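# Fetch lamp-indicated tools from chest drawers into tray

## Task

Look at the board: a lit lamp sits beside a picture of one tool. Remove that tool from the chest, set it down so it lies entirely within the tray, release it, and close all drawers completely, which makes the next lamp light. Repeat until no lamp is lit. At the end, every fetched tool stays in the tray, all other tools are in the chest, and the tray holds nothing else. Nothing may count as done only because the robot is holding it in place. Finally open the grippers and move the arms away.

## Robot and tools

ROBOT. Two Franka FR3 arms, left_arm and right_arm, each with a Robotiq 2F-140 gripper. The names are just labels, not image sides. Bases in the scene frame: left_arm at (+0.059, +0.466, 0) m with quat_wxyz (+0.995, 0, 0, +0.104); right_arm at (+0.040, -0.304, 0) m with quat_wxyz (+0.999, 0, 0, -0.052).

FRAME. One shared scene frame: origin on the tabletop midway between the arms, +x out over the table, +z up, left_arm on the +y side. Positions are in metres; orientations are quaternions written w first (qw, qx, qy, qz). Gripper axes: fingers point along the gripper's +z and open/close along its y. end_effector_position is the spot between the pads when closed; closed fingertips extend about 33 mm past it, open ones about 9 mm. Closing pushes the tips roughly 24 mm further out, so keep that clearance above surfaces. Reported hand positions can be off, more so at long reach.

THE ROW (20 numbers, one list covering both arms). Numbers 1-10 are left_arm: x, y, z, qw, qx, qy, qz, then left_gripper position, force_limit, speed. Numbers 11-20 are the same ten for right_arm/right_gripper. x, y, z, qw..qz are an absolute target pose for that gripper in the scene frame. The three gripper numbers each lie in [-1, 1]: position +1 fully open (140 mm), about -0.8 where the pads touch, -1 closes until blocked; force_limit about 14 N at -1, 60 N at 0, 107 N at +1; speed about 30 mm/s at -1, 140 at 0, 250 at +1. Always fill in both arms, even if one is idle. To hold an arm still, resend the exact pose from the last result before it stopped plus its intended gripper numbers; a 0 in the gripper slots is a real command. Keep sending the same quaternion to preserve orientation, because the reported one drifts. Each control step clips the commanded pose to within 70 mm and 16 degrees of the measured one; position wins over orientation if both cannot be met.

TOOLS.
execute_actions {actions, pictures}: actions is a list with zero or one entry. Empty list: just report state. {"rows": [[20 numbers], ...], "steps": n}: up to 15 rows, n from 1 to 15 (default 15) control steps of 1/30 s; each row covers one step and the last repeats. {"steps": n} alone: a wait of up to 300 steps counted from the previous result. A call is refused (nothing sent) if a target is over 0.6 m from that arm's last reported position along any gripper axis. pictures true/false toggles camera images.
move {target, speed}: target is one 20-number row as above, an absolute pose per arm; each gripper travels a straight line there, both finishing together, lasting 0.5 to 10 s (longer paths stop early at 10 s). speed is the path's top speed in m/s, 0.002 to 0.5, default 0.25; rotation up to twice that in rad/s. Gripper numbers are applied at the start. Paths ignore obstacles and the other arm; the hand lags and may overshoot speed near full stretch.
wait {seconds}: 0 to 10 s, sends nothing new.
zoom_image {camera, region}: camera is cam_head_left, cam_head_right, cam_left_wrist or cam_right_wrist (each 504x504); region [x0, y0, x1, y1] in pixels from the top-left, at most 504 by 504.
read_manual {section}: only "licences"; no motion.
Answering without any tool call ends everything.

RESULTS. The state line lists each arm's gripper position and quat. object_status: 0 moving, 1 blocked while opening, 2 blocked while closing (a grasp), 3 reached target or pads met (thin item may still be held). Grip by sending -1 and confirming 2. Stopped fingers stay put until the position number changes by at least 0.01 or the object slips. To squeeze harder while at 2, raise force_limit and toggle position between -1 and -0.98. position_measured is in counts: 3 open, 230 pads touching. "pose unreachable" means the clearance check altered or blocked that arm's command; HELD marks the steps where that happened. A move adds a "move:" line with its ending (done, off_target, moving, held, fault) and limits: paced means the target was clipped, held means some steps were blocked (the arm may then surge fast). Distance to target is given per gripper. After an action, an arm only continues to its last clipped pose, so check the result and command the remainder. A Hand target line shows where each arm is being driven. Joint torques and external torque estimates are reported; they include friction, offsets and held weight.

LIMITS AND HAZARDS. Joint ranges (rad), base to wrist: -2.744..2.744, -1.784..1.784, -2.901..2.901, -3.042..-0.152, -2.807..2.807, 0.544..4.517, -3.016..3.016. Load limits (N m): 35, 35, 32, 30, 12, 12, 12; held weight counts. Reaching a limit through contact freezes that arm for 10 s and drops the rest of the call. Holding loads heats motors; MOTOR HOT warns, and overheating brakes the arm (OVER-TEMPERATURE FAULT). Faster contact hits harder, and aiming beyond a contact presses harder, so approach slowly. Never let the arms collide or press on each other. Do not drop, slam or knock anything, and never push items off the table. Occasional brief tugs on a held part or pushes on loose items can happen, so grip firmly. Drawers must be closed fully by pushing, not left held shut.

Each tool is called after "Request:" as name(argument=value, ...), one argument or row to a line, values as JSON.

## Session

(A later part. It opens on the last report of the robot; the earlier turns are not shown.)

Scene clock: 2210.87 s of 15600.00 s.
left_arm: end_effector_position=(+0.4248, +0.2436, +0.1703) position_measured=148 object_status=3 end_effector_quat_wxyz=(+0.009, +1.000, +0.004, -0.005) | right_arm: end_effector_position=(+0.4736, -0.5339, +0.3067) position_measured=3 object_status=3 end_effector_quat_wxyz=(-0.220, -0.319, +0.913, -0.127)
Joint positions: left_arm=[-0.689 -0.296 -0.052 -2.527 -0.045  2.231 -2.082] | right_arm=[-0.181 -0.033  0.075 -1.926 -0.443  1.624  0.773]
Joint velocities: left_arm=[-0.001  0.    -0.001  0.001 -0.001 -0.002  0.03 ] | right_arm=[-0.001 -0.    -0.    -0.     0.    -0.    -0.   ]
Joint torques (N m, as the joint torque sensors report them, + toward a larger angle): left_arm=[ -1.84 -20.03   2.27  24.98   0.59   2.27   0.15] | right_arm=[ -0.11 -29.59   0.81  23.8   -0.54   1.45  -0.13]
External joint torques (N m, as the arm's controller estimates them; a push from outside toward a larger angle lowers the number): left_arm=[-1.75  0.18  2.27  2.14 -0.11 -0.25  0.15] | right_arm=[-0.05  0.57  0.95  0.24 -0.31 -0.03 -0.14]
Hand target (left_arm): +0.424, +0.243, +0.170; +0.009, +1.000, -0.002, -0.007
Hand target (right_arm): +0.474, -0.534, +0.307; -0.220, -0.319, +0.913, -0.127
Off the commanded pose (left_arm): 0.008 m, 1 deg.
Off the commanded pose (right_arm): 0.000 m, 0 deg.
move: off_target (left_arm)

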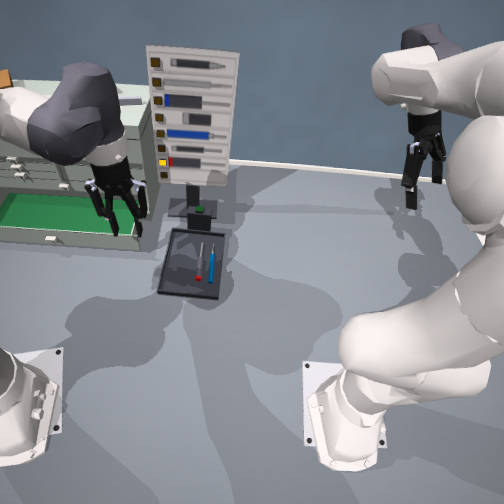

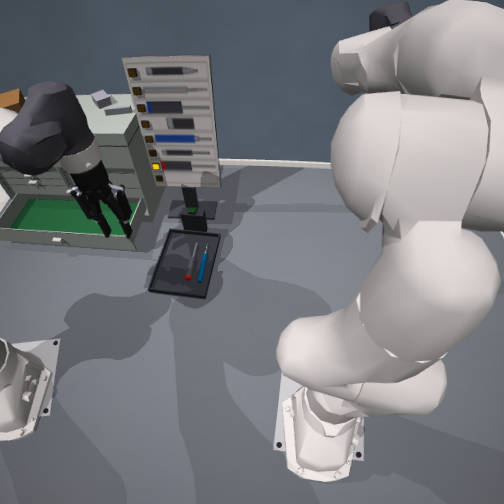

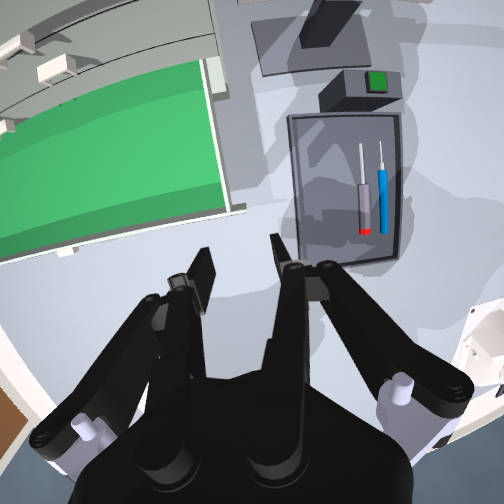

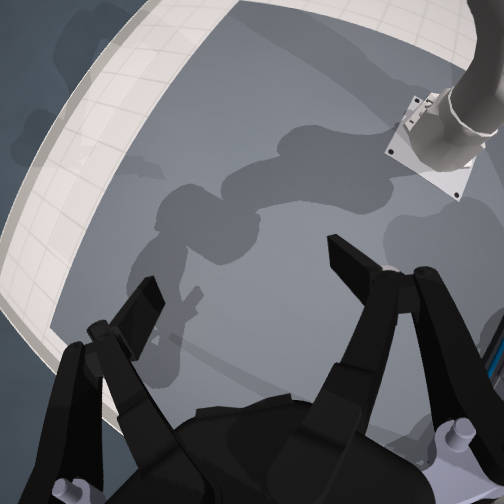

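Close W2.

Request:
move(
  target=[0.432,0.48,0.14,0,1,0,0,-0.15,0,0,0.4736,-0.5339,0.3067,-0.220,-0.319,0.913,-0.127,1,0,0],
  speed=0.2,
)

Request:
move(
  target=[0.436,0.478,0.09,0,1,0,0,-0.15,0,0,0.4736,-0.5339,0.3067,-0.220,-0.319,0.913,-0.127,1,0,0],
  speed=0.08,
)

Request:
move(
  target=[0.545,0.478,0.086,0,0.966,0,0.259,-0.15,0,0,0.4736,-0.5339,0.3067,-0.220,-0.319,0.913,-0.127,1,0,0],
  speed=0.1,
)

Scene clock: 2222.53 s of 15600.00 s.
left_arm: end_effector_position=(+0.4302, +0.4736, +0.1383) position_measured=148 object_status=3 end_effector_quat_wxyz=(+0.007, +1.000, +0.007, -0.001) | right_arm: end_effector_position=(+0.4736, -0.5339, +0.3067) position_measured=3 object_status=3 end_effector_quat_wxyz=(-0.220, -0.319, +0.913, -0.127)
Joint positions: left_arm=[-0.534 -0.451  0.37  -2.73   0.192  2.294 -1.702] | right_arm=[-0.181 -0.033  0.075 -1.926 -0.443  1.624  0.773]
Joint velocities: left_arm=[-0.002  0.001  0.003 -0.001  0.002  0.     0.026] | right_arm=[ 0.    -0.    -0.001 -0.001 -0.    -0.001 -0.   ]
Joint torques (N m, as the joint torque sensors report them, + toward a larger angle): left_arm=[ -1.87 -14.51  -2.42  22.04   1.2    3.06   0.29] | right_arm=[ -0.13 -29.89   1.12  24.2   -0.51   1.52  -0.19]
External joint torques (N m, as the arm's controller estimates them; a push from outside toward a larger angle lowers the number): left_arm=[-1.8  -1.75  1.65  0.14  0.54  0.55  0.29] | right_arm=[-0.1   0.21  1.23  0.66 -0.28  0.05 -0.19]
Hand target (left_arm): +0.431, +0.473, +0.139; +0.007, +1.000, -0.001, +0.000
Hand target (right_arm): +0.474, -0.534, +0.307; -0.220, -0.319, +0.913, -0.127
Off the commanded pose (left_arm): 0.007 m, 1 deg.
Off the commanded pose (right_arm): 0.000 m, 0 deg.
After step 90, 6.67 s passed at rest.
move: off_target (left_arm)

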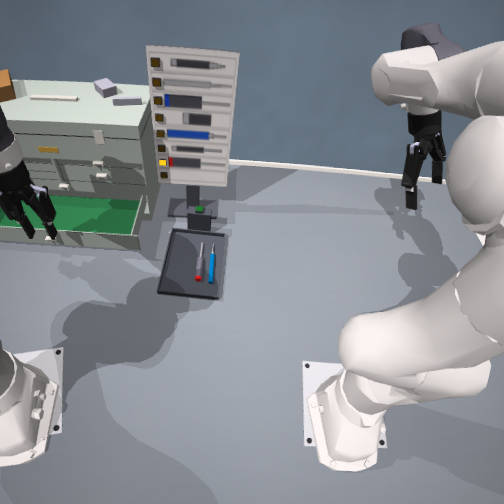

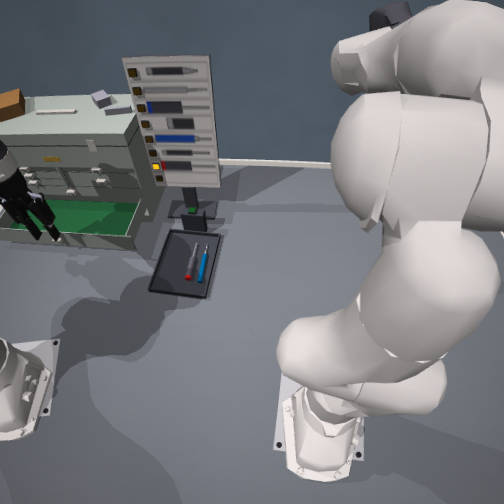

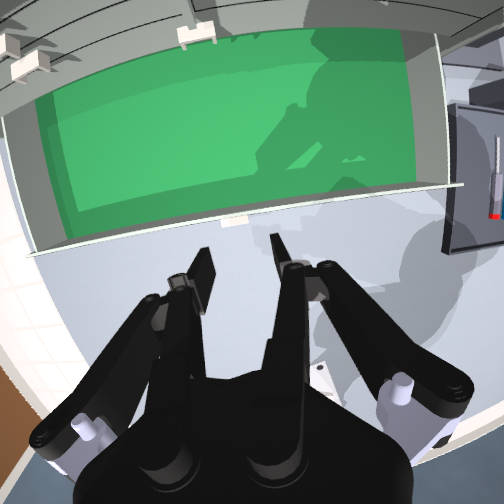

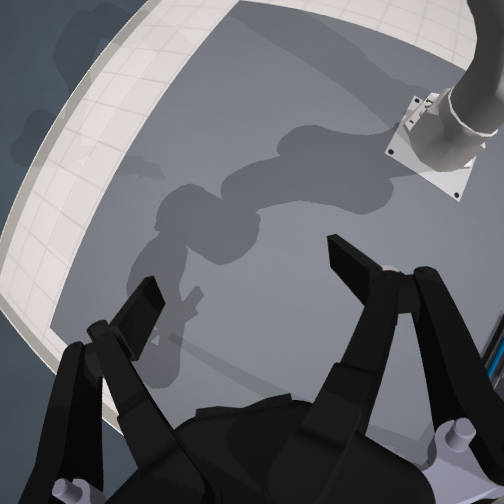

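Scene clock: 2223.73 s of 15600.00 s.
left_arm: end_effector_position=(+0.4353, +0.4793, +0.0911) position_measured=148 object_status=3 end_effector_quat_wxyz=(-0.002, +1.000, +0.005, -0.001) | right_arm: end_effector_position=(+0.4736, -0.5339, +0.3067) position_measured=3 object_status=3 end_effector_quat_wxyz=(-0.220, -0.319, +0.913, -0.127)
Joint positions: left_arm=[-0.537 -0.319  0.39  -2.766  0.195  2.459 -1.689] | right_arm=[-0.181 -0.033  0.075 -1.926 -0.443  1.624  0.773]
Joint velocities: left_arm=[-0.     0.001  0.     0.001  0.     0.011  0.004] | right_arm=[-0.001 -0.001  0.    -0.    -0.001 -0.001 -0.   ]
Joint torques (N m, as the joint torque sensors report them, + toward a larger angle): left_arm=[ -0.76 -14.98  -0.8   20.25   0.51   3.22   0.25] | right_arm=[ -0.15 -29.81   0.45  23.75  -0.52   1.46  -0.17]
External joint torques (N m, as the arm's controller estimates them; a push from outside toward a larger angle lowers the number): left_arm=[-0.78  0.44  2.17 -0.08 -0.04  0.69  0.25] | right_arm=[-0.01  0.31  0.67  0.17 -0.28 -0.01 -0.18]
Hand target (left_arm): +0.436, +0.479, +0.091; -0.001, +1.000, +0.001, +0.000
Hand target (right_arm): +0.474, -0.534, +0.307; -0.220, -0.319, +0.913, -0.127
Off the commanded pose (left_arm): 0.002 m, 1 deg.
Off the commanded pose (right_arm): 0.000 m, 0 deg.
move: done

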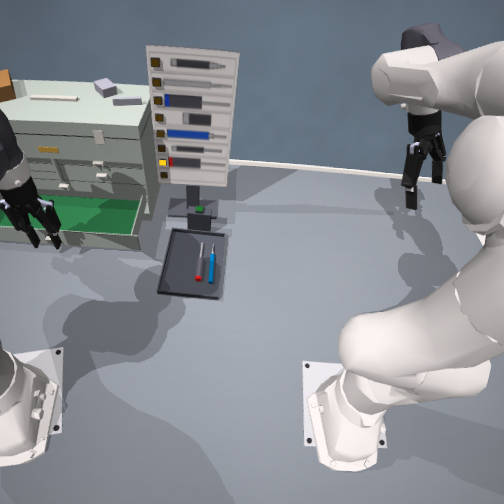

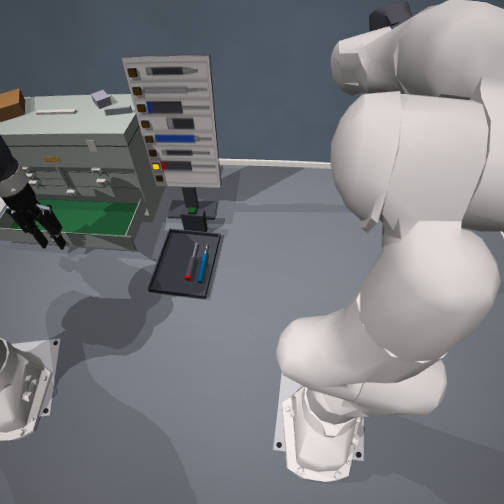

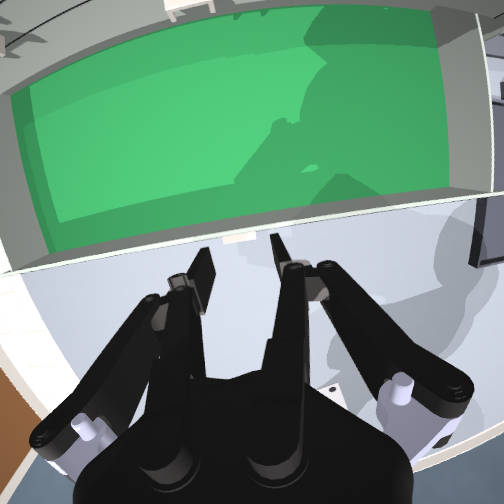

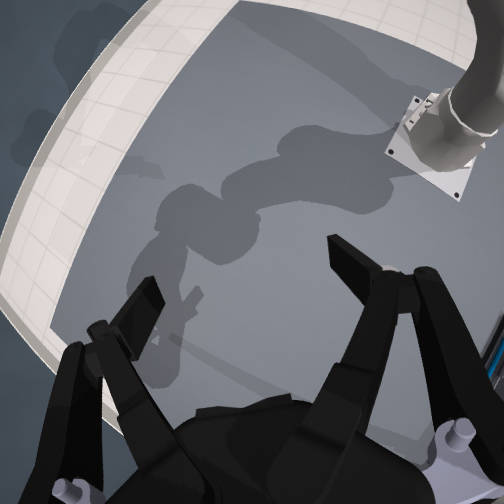

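Scene clock: 2227.00 s of 15600.00 s.
left_arm: end_effector_position=(+0.5416, +0.4824, +0.0791) position_measured=148 object_status=3 end_effector_quat_wxyz=(+0.002, +0.968, +0.006, +0.250) | right_arm: end_effector_position=(+0.4736, -0.5339, +0.3067) position_measured=3 object_status=3 end_effector_quat_wxyz=(-0.220, -0.319, +0.913, -0.127)
Joint positions: left_arm=[-0.221 -0.084  0.132 -2.906  0.264  3.331 -1.734] | right_arm=[-0.181 -0.033  0.075 -1.926 -0.443  1.624  0.773]
Joint velocities: left_arm=[ 0.111  0.001 -0.149 -0.01  -0.111  0.023  0.076] | right_arm=[-0.     0.    -0.001 -0.    -0.    -0.002 -0.   ]
Joint torques (N m, as the joint torque sensors report them, + toward a larger angle): left_arm=[  2.59 -23.38  -0.23  18.16  -0.55   5.37   0.11] | right_arm=[ -0.46 -29.41   0.69  23.86  -0.53   1.47  -0.14]
External joint torques (N m, as the arm's controller estimates them; a push from outside toward a larger angle lowers the number): left_arm=[ 2.53 -3.   -0.1   2.45 -0.63  2.04  0.09] | right_arm=[-0.44  0.64  0.78  0.33 -0.3  -0.01 -0.15]
Hand target (left_arm): +0.547, +0.483, +0.085; +0.001, +0.966, +0.001, +0.259
Hand target (right_arm): +0.474, -0.534, +0.307; -0.220, -0.319, +0.913, -0.127
Off the commanded pose (left_arm): 0.009 m, 1 deg.
Off the commanded pose (right_arm): 0.000 m, 0 deg.
move: off_target (left_arm)

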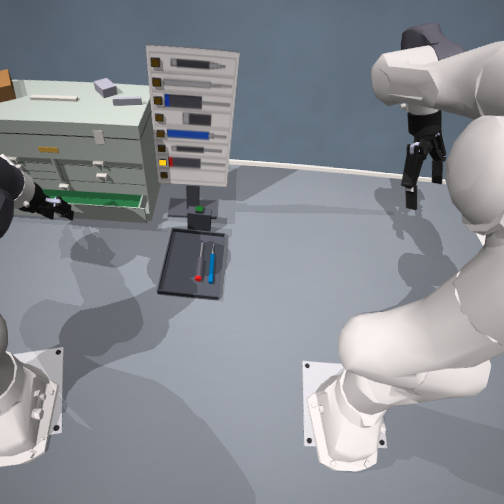

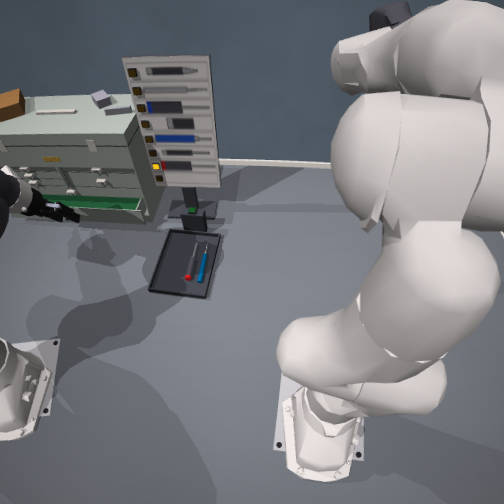

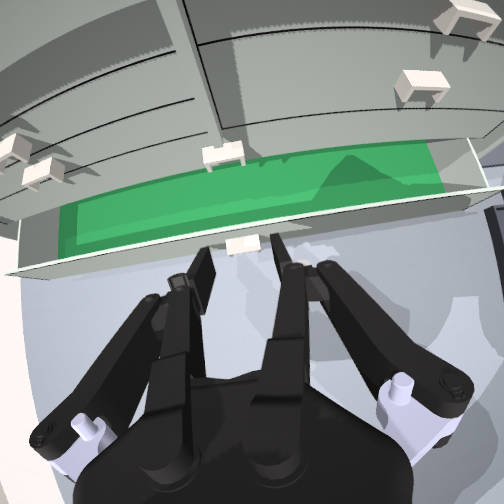

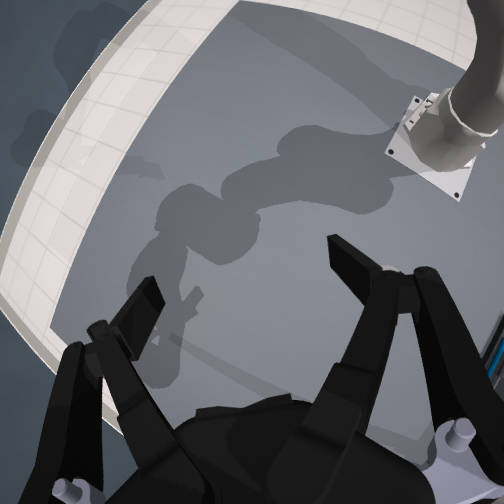

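Request:
move(
  target=[0.575,0.478,0.083,0,0.94,0,0.342,-0.15,0,0,0.4736,-0.5339,0.3067,-0.220,-0.319,0.913,-0.127,1,0,0],
  speed=0.08,
)

Request:
move(
  target=[0.604,0.478,0.083,0,0.94,0,0.342,-0.15,0,0,0.4736,-0.5339,0.3067,-0.220,-0.319,0.913,-0.127,1,0,0],
  speed=0.035,
)

Request:
move(
  target=[0.562,0.478,0.10,0,0.94,0,0.342,-0.15,0,0,0.4736,-0.5339,0.3067,-0.220,-0.319,0.913,-0.127,1,0,0],
  speed=0.06,
)

Scene clock: 2236.83 s of 15600.00 s.
left_arm: end_effector_position=(+0.5693, +0.4812, +0.0756) position_measured=148 object_status=3 end_effector_quat_wxyz=(-0.000, +0.944, +0.003, +0.331) | right_arm: end_effector_position=(+0.4736, -0.5339, +0.3067) position_measured=3 object_status=3 end_effector_quat_wxyz=(-0.220, -0.319, +0.913, -0.127)
Joint positions: left_arm=[-0.222  0.097  0.082 -2.917  0.089  3.69  -1.604] | right_arm=[-0.181 -0.033  0.075 -1.926 -0.443  1.624  0.773]
Joint velocities: left_arm=[-0.002 -0.     0.001  0.    -0.002  0.013  0.014] | right_arm=[ 0.001  0.001  0.001  0.001 -0.     0.    -0.   ]
Joint torques (N m, as the joint torque sensors report them, + toward a larger angle): left_arm=[ -1.36 -25.39   0.53  15.87  -0.51   5.37   0.16] | right_arm=[ -0.08 -29.86   0.69  23.39  -0.51   1.47  -0.16]
External joint torques (N m, as the arm's controller estimates them; a push from outside toward a larger angle lowers the number): left_arm=[-1.42 -2.23  0.23  3.74 -0.53  1.87  0.14] | right_arm=[-0.12  0.22  0.73 -0.2  -0.28 -0.03 -0.17]
Hand target (left_arm): +0.576, +0.480, +0.083; -0.001, +0.940, -0.001, +0.342
Hand target (right_arm): +0.474, -0.534, +0.307; -0.220, -0.319, +0.913, -0.127
Off the commanded pose (left_arm): 0.010 m, 1 deg.
Off the commanded pose (right_arm): 0.000 m, 0 deg.
After step 90, 5.10 s passed at rest.
move: off_target (left_arm)

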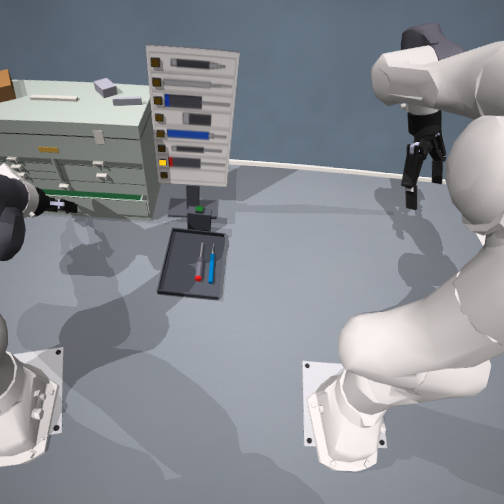

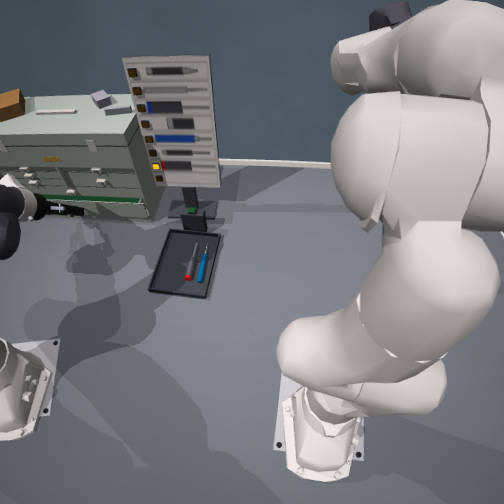

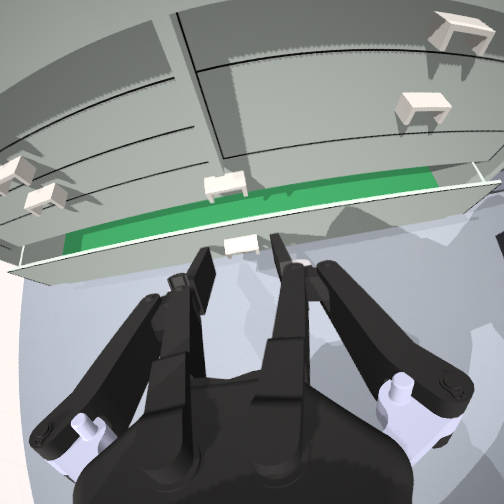

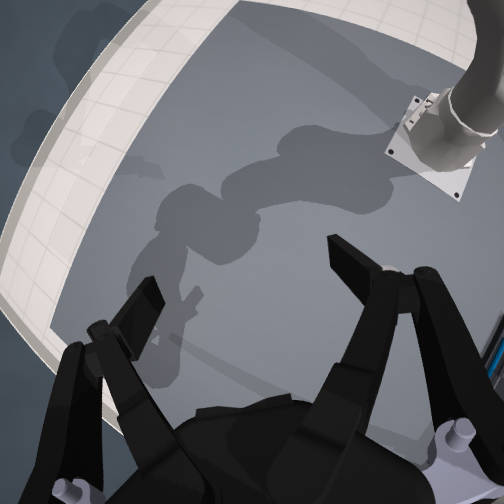

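Scene clock: 2238.07 s of 15600.00 s.
left_arm: end_effector_position=(+0.5967, +0.4802, +0.0768) position_measured=148 object_status=3 end_effector_quat_wxyz=(-0.002, +0.943, -0.001, +0.334) | right_arm: end_effector_position=(+0.4736, -0.5339, +0.3067) position_measured=3 object_status=3 end_effector_quat_wxyz=(-0.220, -0.319, +0.913, -0.127)
Joint positions: left_arm=[-0.222  0.141  0.074 -2.838  0.088  3.66  -1.604] | right_arm=[-0.181 -0.033  0.075 -1.926 -0.443  1.624  0.773]
Joint velocities: left_arm=[-0.     0.    -0.     0.002 -0.001 -0.002 -0.001] | right_arm=[-0.001  0.    -0.    -0.    -0.    -0.     0.001]
Joint torques (N m, as the joint torque sensors report them, + toward a larger angle): left_arm=[ -1.63 -26.38  -0.7   20.55  -0.54   4.41  -0.22] | right_arm=[ -0.23 -29.83   0.96  23.91  -0.55   1.51  -0.17]
External joint torques (N m, as the arm's controller estimates them; a push from outside toward a larger angle lowers the number): left_arm=[-1.69 -1.16 -1.1   7.73 -0.58  0.92 -0.24] | right_arm=[-0.24  0.33  1.02  0.31 -0.32  0.02 -0.17]
Hand target (left_arm): +0.604, +0.478, +0.083; -0.000, +0.940, -0.000, +0.342
Hand target (right_arm): +0.474, -0.534, +0.307; -0.220, -0.319, +0.913, -0.127
Off the commanded pose (left_arm): 0.010 m, 1 deg.
Off the commanded pose (right_arm): 0.000 m, 0 deg.
move: off_target (left_arm)

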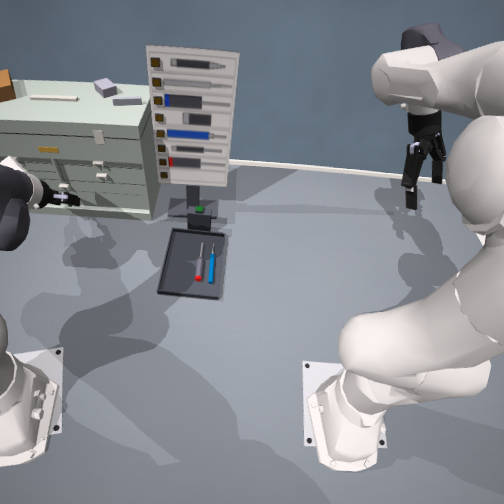

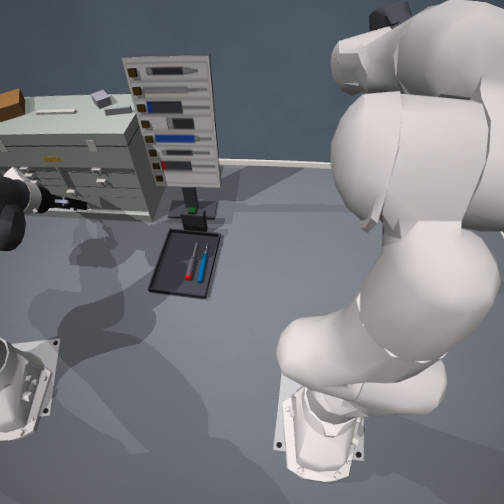

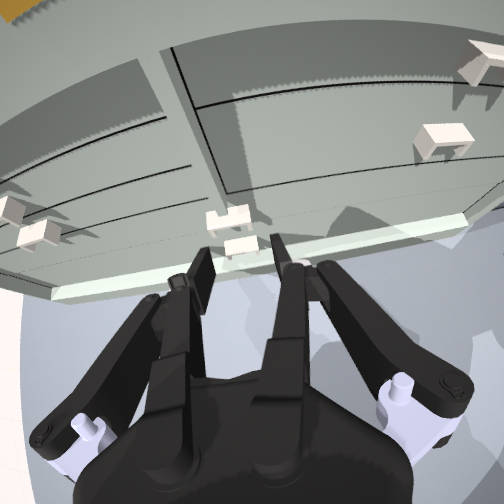

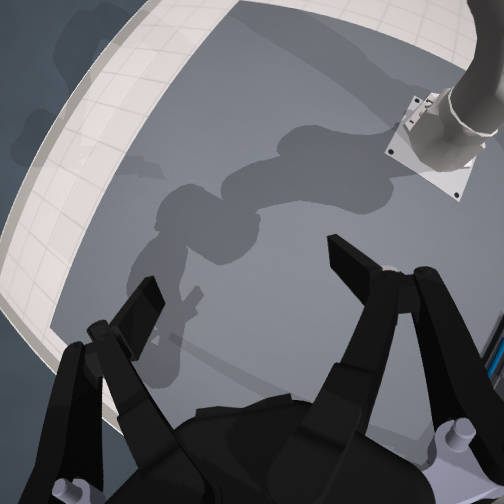

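Scene clock: 2239.10 s of 15600.00 s.
left_arm: end_effector_position=(+0.5634, +0.4761, +0.1004) position_measured=148 object_status=3 end_effector_quat_wxyz=(+0.003, +0.939, +0.001, +0.344) | right_arm: end_effector_position=(+0.4736, -0.5339, +0.3067) position_measured=3 object_status=3 end_effector_quat_wxyz=(-0.220, -0.319, +0.913, -0.127)
Joint positions: left_arm=[-0.222 -0.005  0.074 -2.962  0.087  3.659 -1.603] | right_arm=[-0.181 -0.033  0.075 -1.926 -0.443  1.624  0.773]
Joint velocities: left_arm=[-0.    -0.004  0.    -0.004 -0.001 -0.002  0.003] | right_arm=[ 0.001 -0.     0.    -0.    -0.    -0.     0.001]
Joint torques (N m, as the joint torque sensors report them, + toward a larger angle): left_arm=[  0.13 -22.36   1.31  11.22  -0.41   3.05   0.14] | right_arm=[  0.08 -29.65   1.03  23.37  -0.52   1.47  -0.17]
External joint torques (N m, as the arm's controller estimates them; a push from outside toward a larger angle lowers the number): left_arm=[ 0.1  -1.62  1.29 -2.01 -0.51 -0.45  0.12] | right_arm=[ 0.    0.49  1.03 -0.2  -0.3  -0.02 -0.17]
Hand target (left_arm): +0.562, +0.477, +0.099; +0.001, +0.940, +0.000, +0.342
Hand target (right_arm): +0.474, -0.534, +0.307; -0.220, -0.319, +0.913, -0.127
Off the commanded pose (left_arm): 0.002 m, 0 deg.
Off the commanded pose (right_arm): 0.000 m, 0 deg.
move: done

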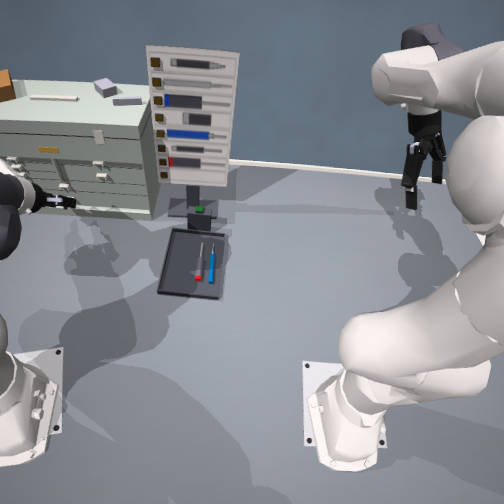

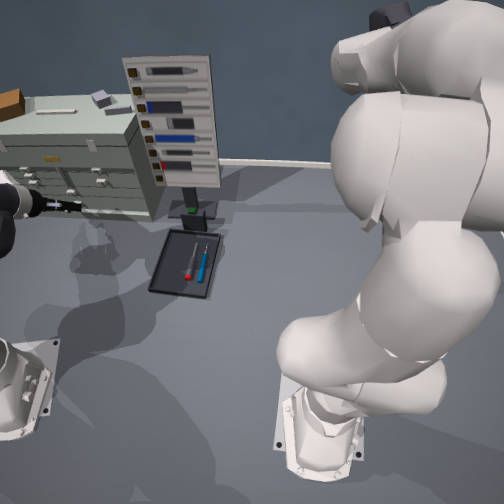

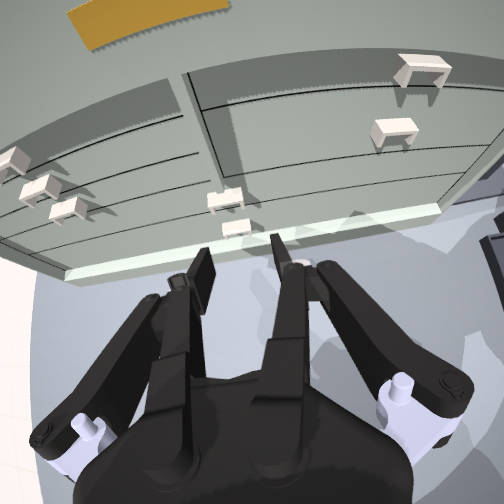

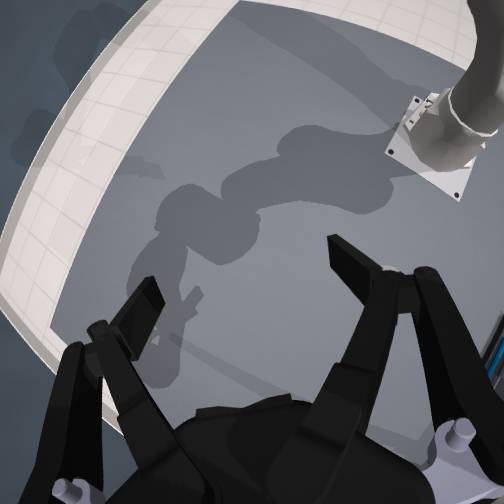

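No lamp lit. Move clear.

Request:
move(
  target=[0.42,0.5,0.25,0,0.994,0,0.105,-0.15,0,0,0.4736,-0.5339,0.3067,-0.220,-0.319,0.913,-0.127,1,0,0],
)

Request:
zoom_image(
  camera="cam_head_left",
  region=[0,40,260,310],
)

Scene clock: 2247.93 s of 15600.00 s.
left_arm: end_effector_position=(+0.4199, +0.4921, +0.2484) position_measured=148 object_status=3 end_effector_quat_wxyz=(+0.008, +0.994, -0.002, +0.106) | right_arm: end_effector_position=(+0.4736, -0.5339, +0.3067) position_measured=3 object_status=3 end_effector_quat_wxyz=(-0.220, -0.319, +0.913, -0.127)
Joint positions: left_arm=[-0.252 -0.836  0.131 -2.779  0.084  2.157 -1.552] | right_arm=[-0.181 -0.033  0.075 -1.926 -0.443  1.624  0.773]
Joint velocities: left_arm=[-0.002 -0.001  0.    -0.002  0.    -0.012  0.002] | right_arm=[ 0.001  0.     0.001  0.001  0.    -0.    -0.001]
Joint torques (N m, as the joint torque sensors report them, + toward a larger angle): left_arm=[-1.54 -5.71 -0.55 26.73  0.68  2.62  0.25] | right_arm=[ -0.44 -30.1    1.23  23.83  -0.5    1.48  -0.07]
External joint torques (N m, as the arm's controller estimates them; a push from outside toward a larger angle lowers the number): left_arm=[-1.54 -1.38  2.3   2.01 -0.12 -0.36  0.24] | right_arm=[-0.54  0.22  1.2   0.13 -0.28 -0.02 -0.08]
Hand target (left_arm): +0.419, +0.491, +0.249; +0.009, +0.994, -0.005, +0.105
Hand target (right_arm): +0.474, -0.534, +0.307; -0.220, -0.319, +0.913, -0.127
Off the commanded pose (left_arm): 0.008 m, 1 deg.
Off the commanded pose (right_arm): 0.000 m, 0 deg.
After step 90, 3.90 s passed at rest.
move: off_target (left_arm)

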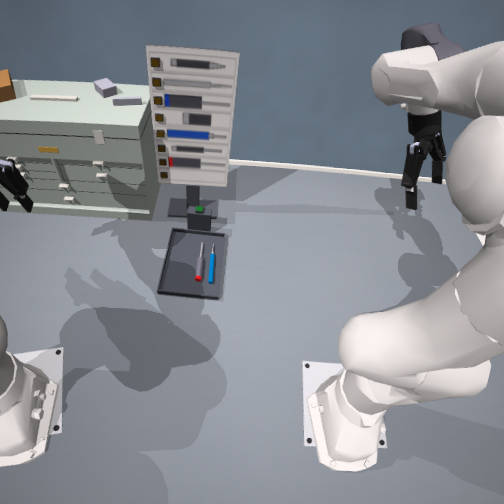

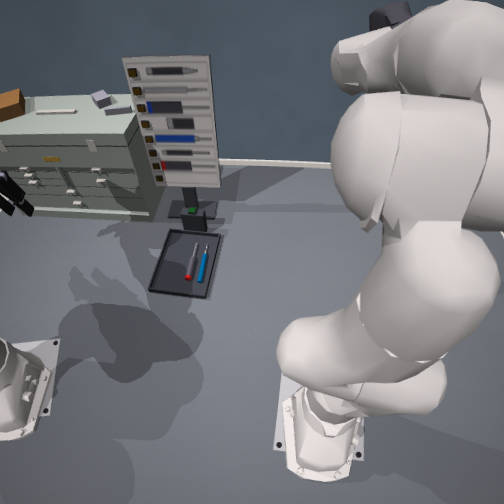

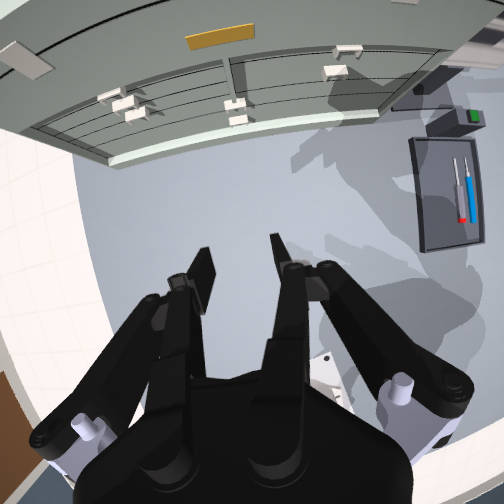

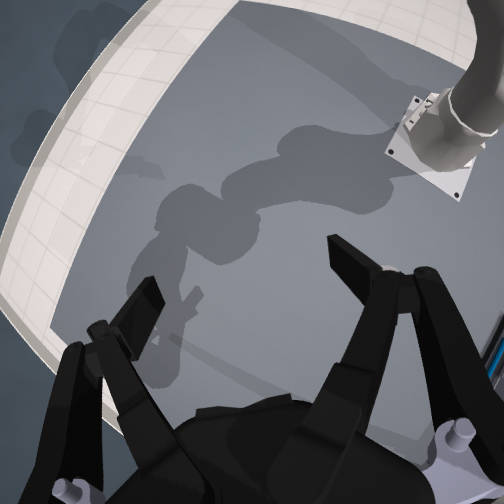

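Region (0, 40, 260, 310) of cam_head_left's 504x504 image, scaled by 1.867, with more detail than that image has; it fills the left 485 columns of this view, and the rest is white.

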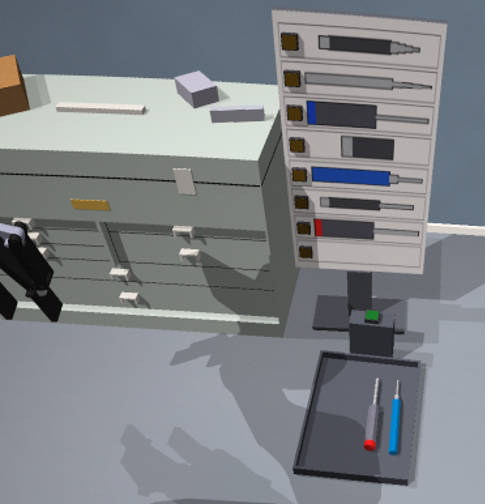

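Request:
finished_scene(
  scene=1,
)

The scene is finished: the task was done.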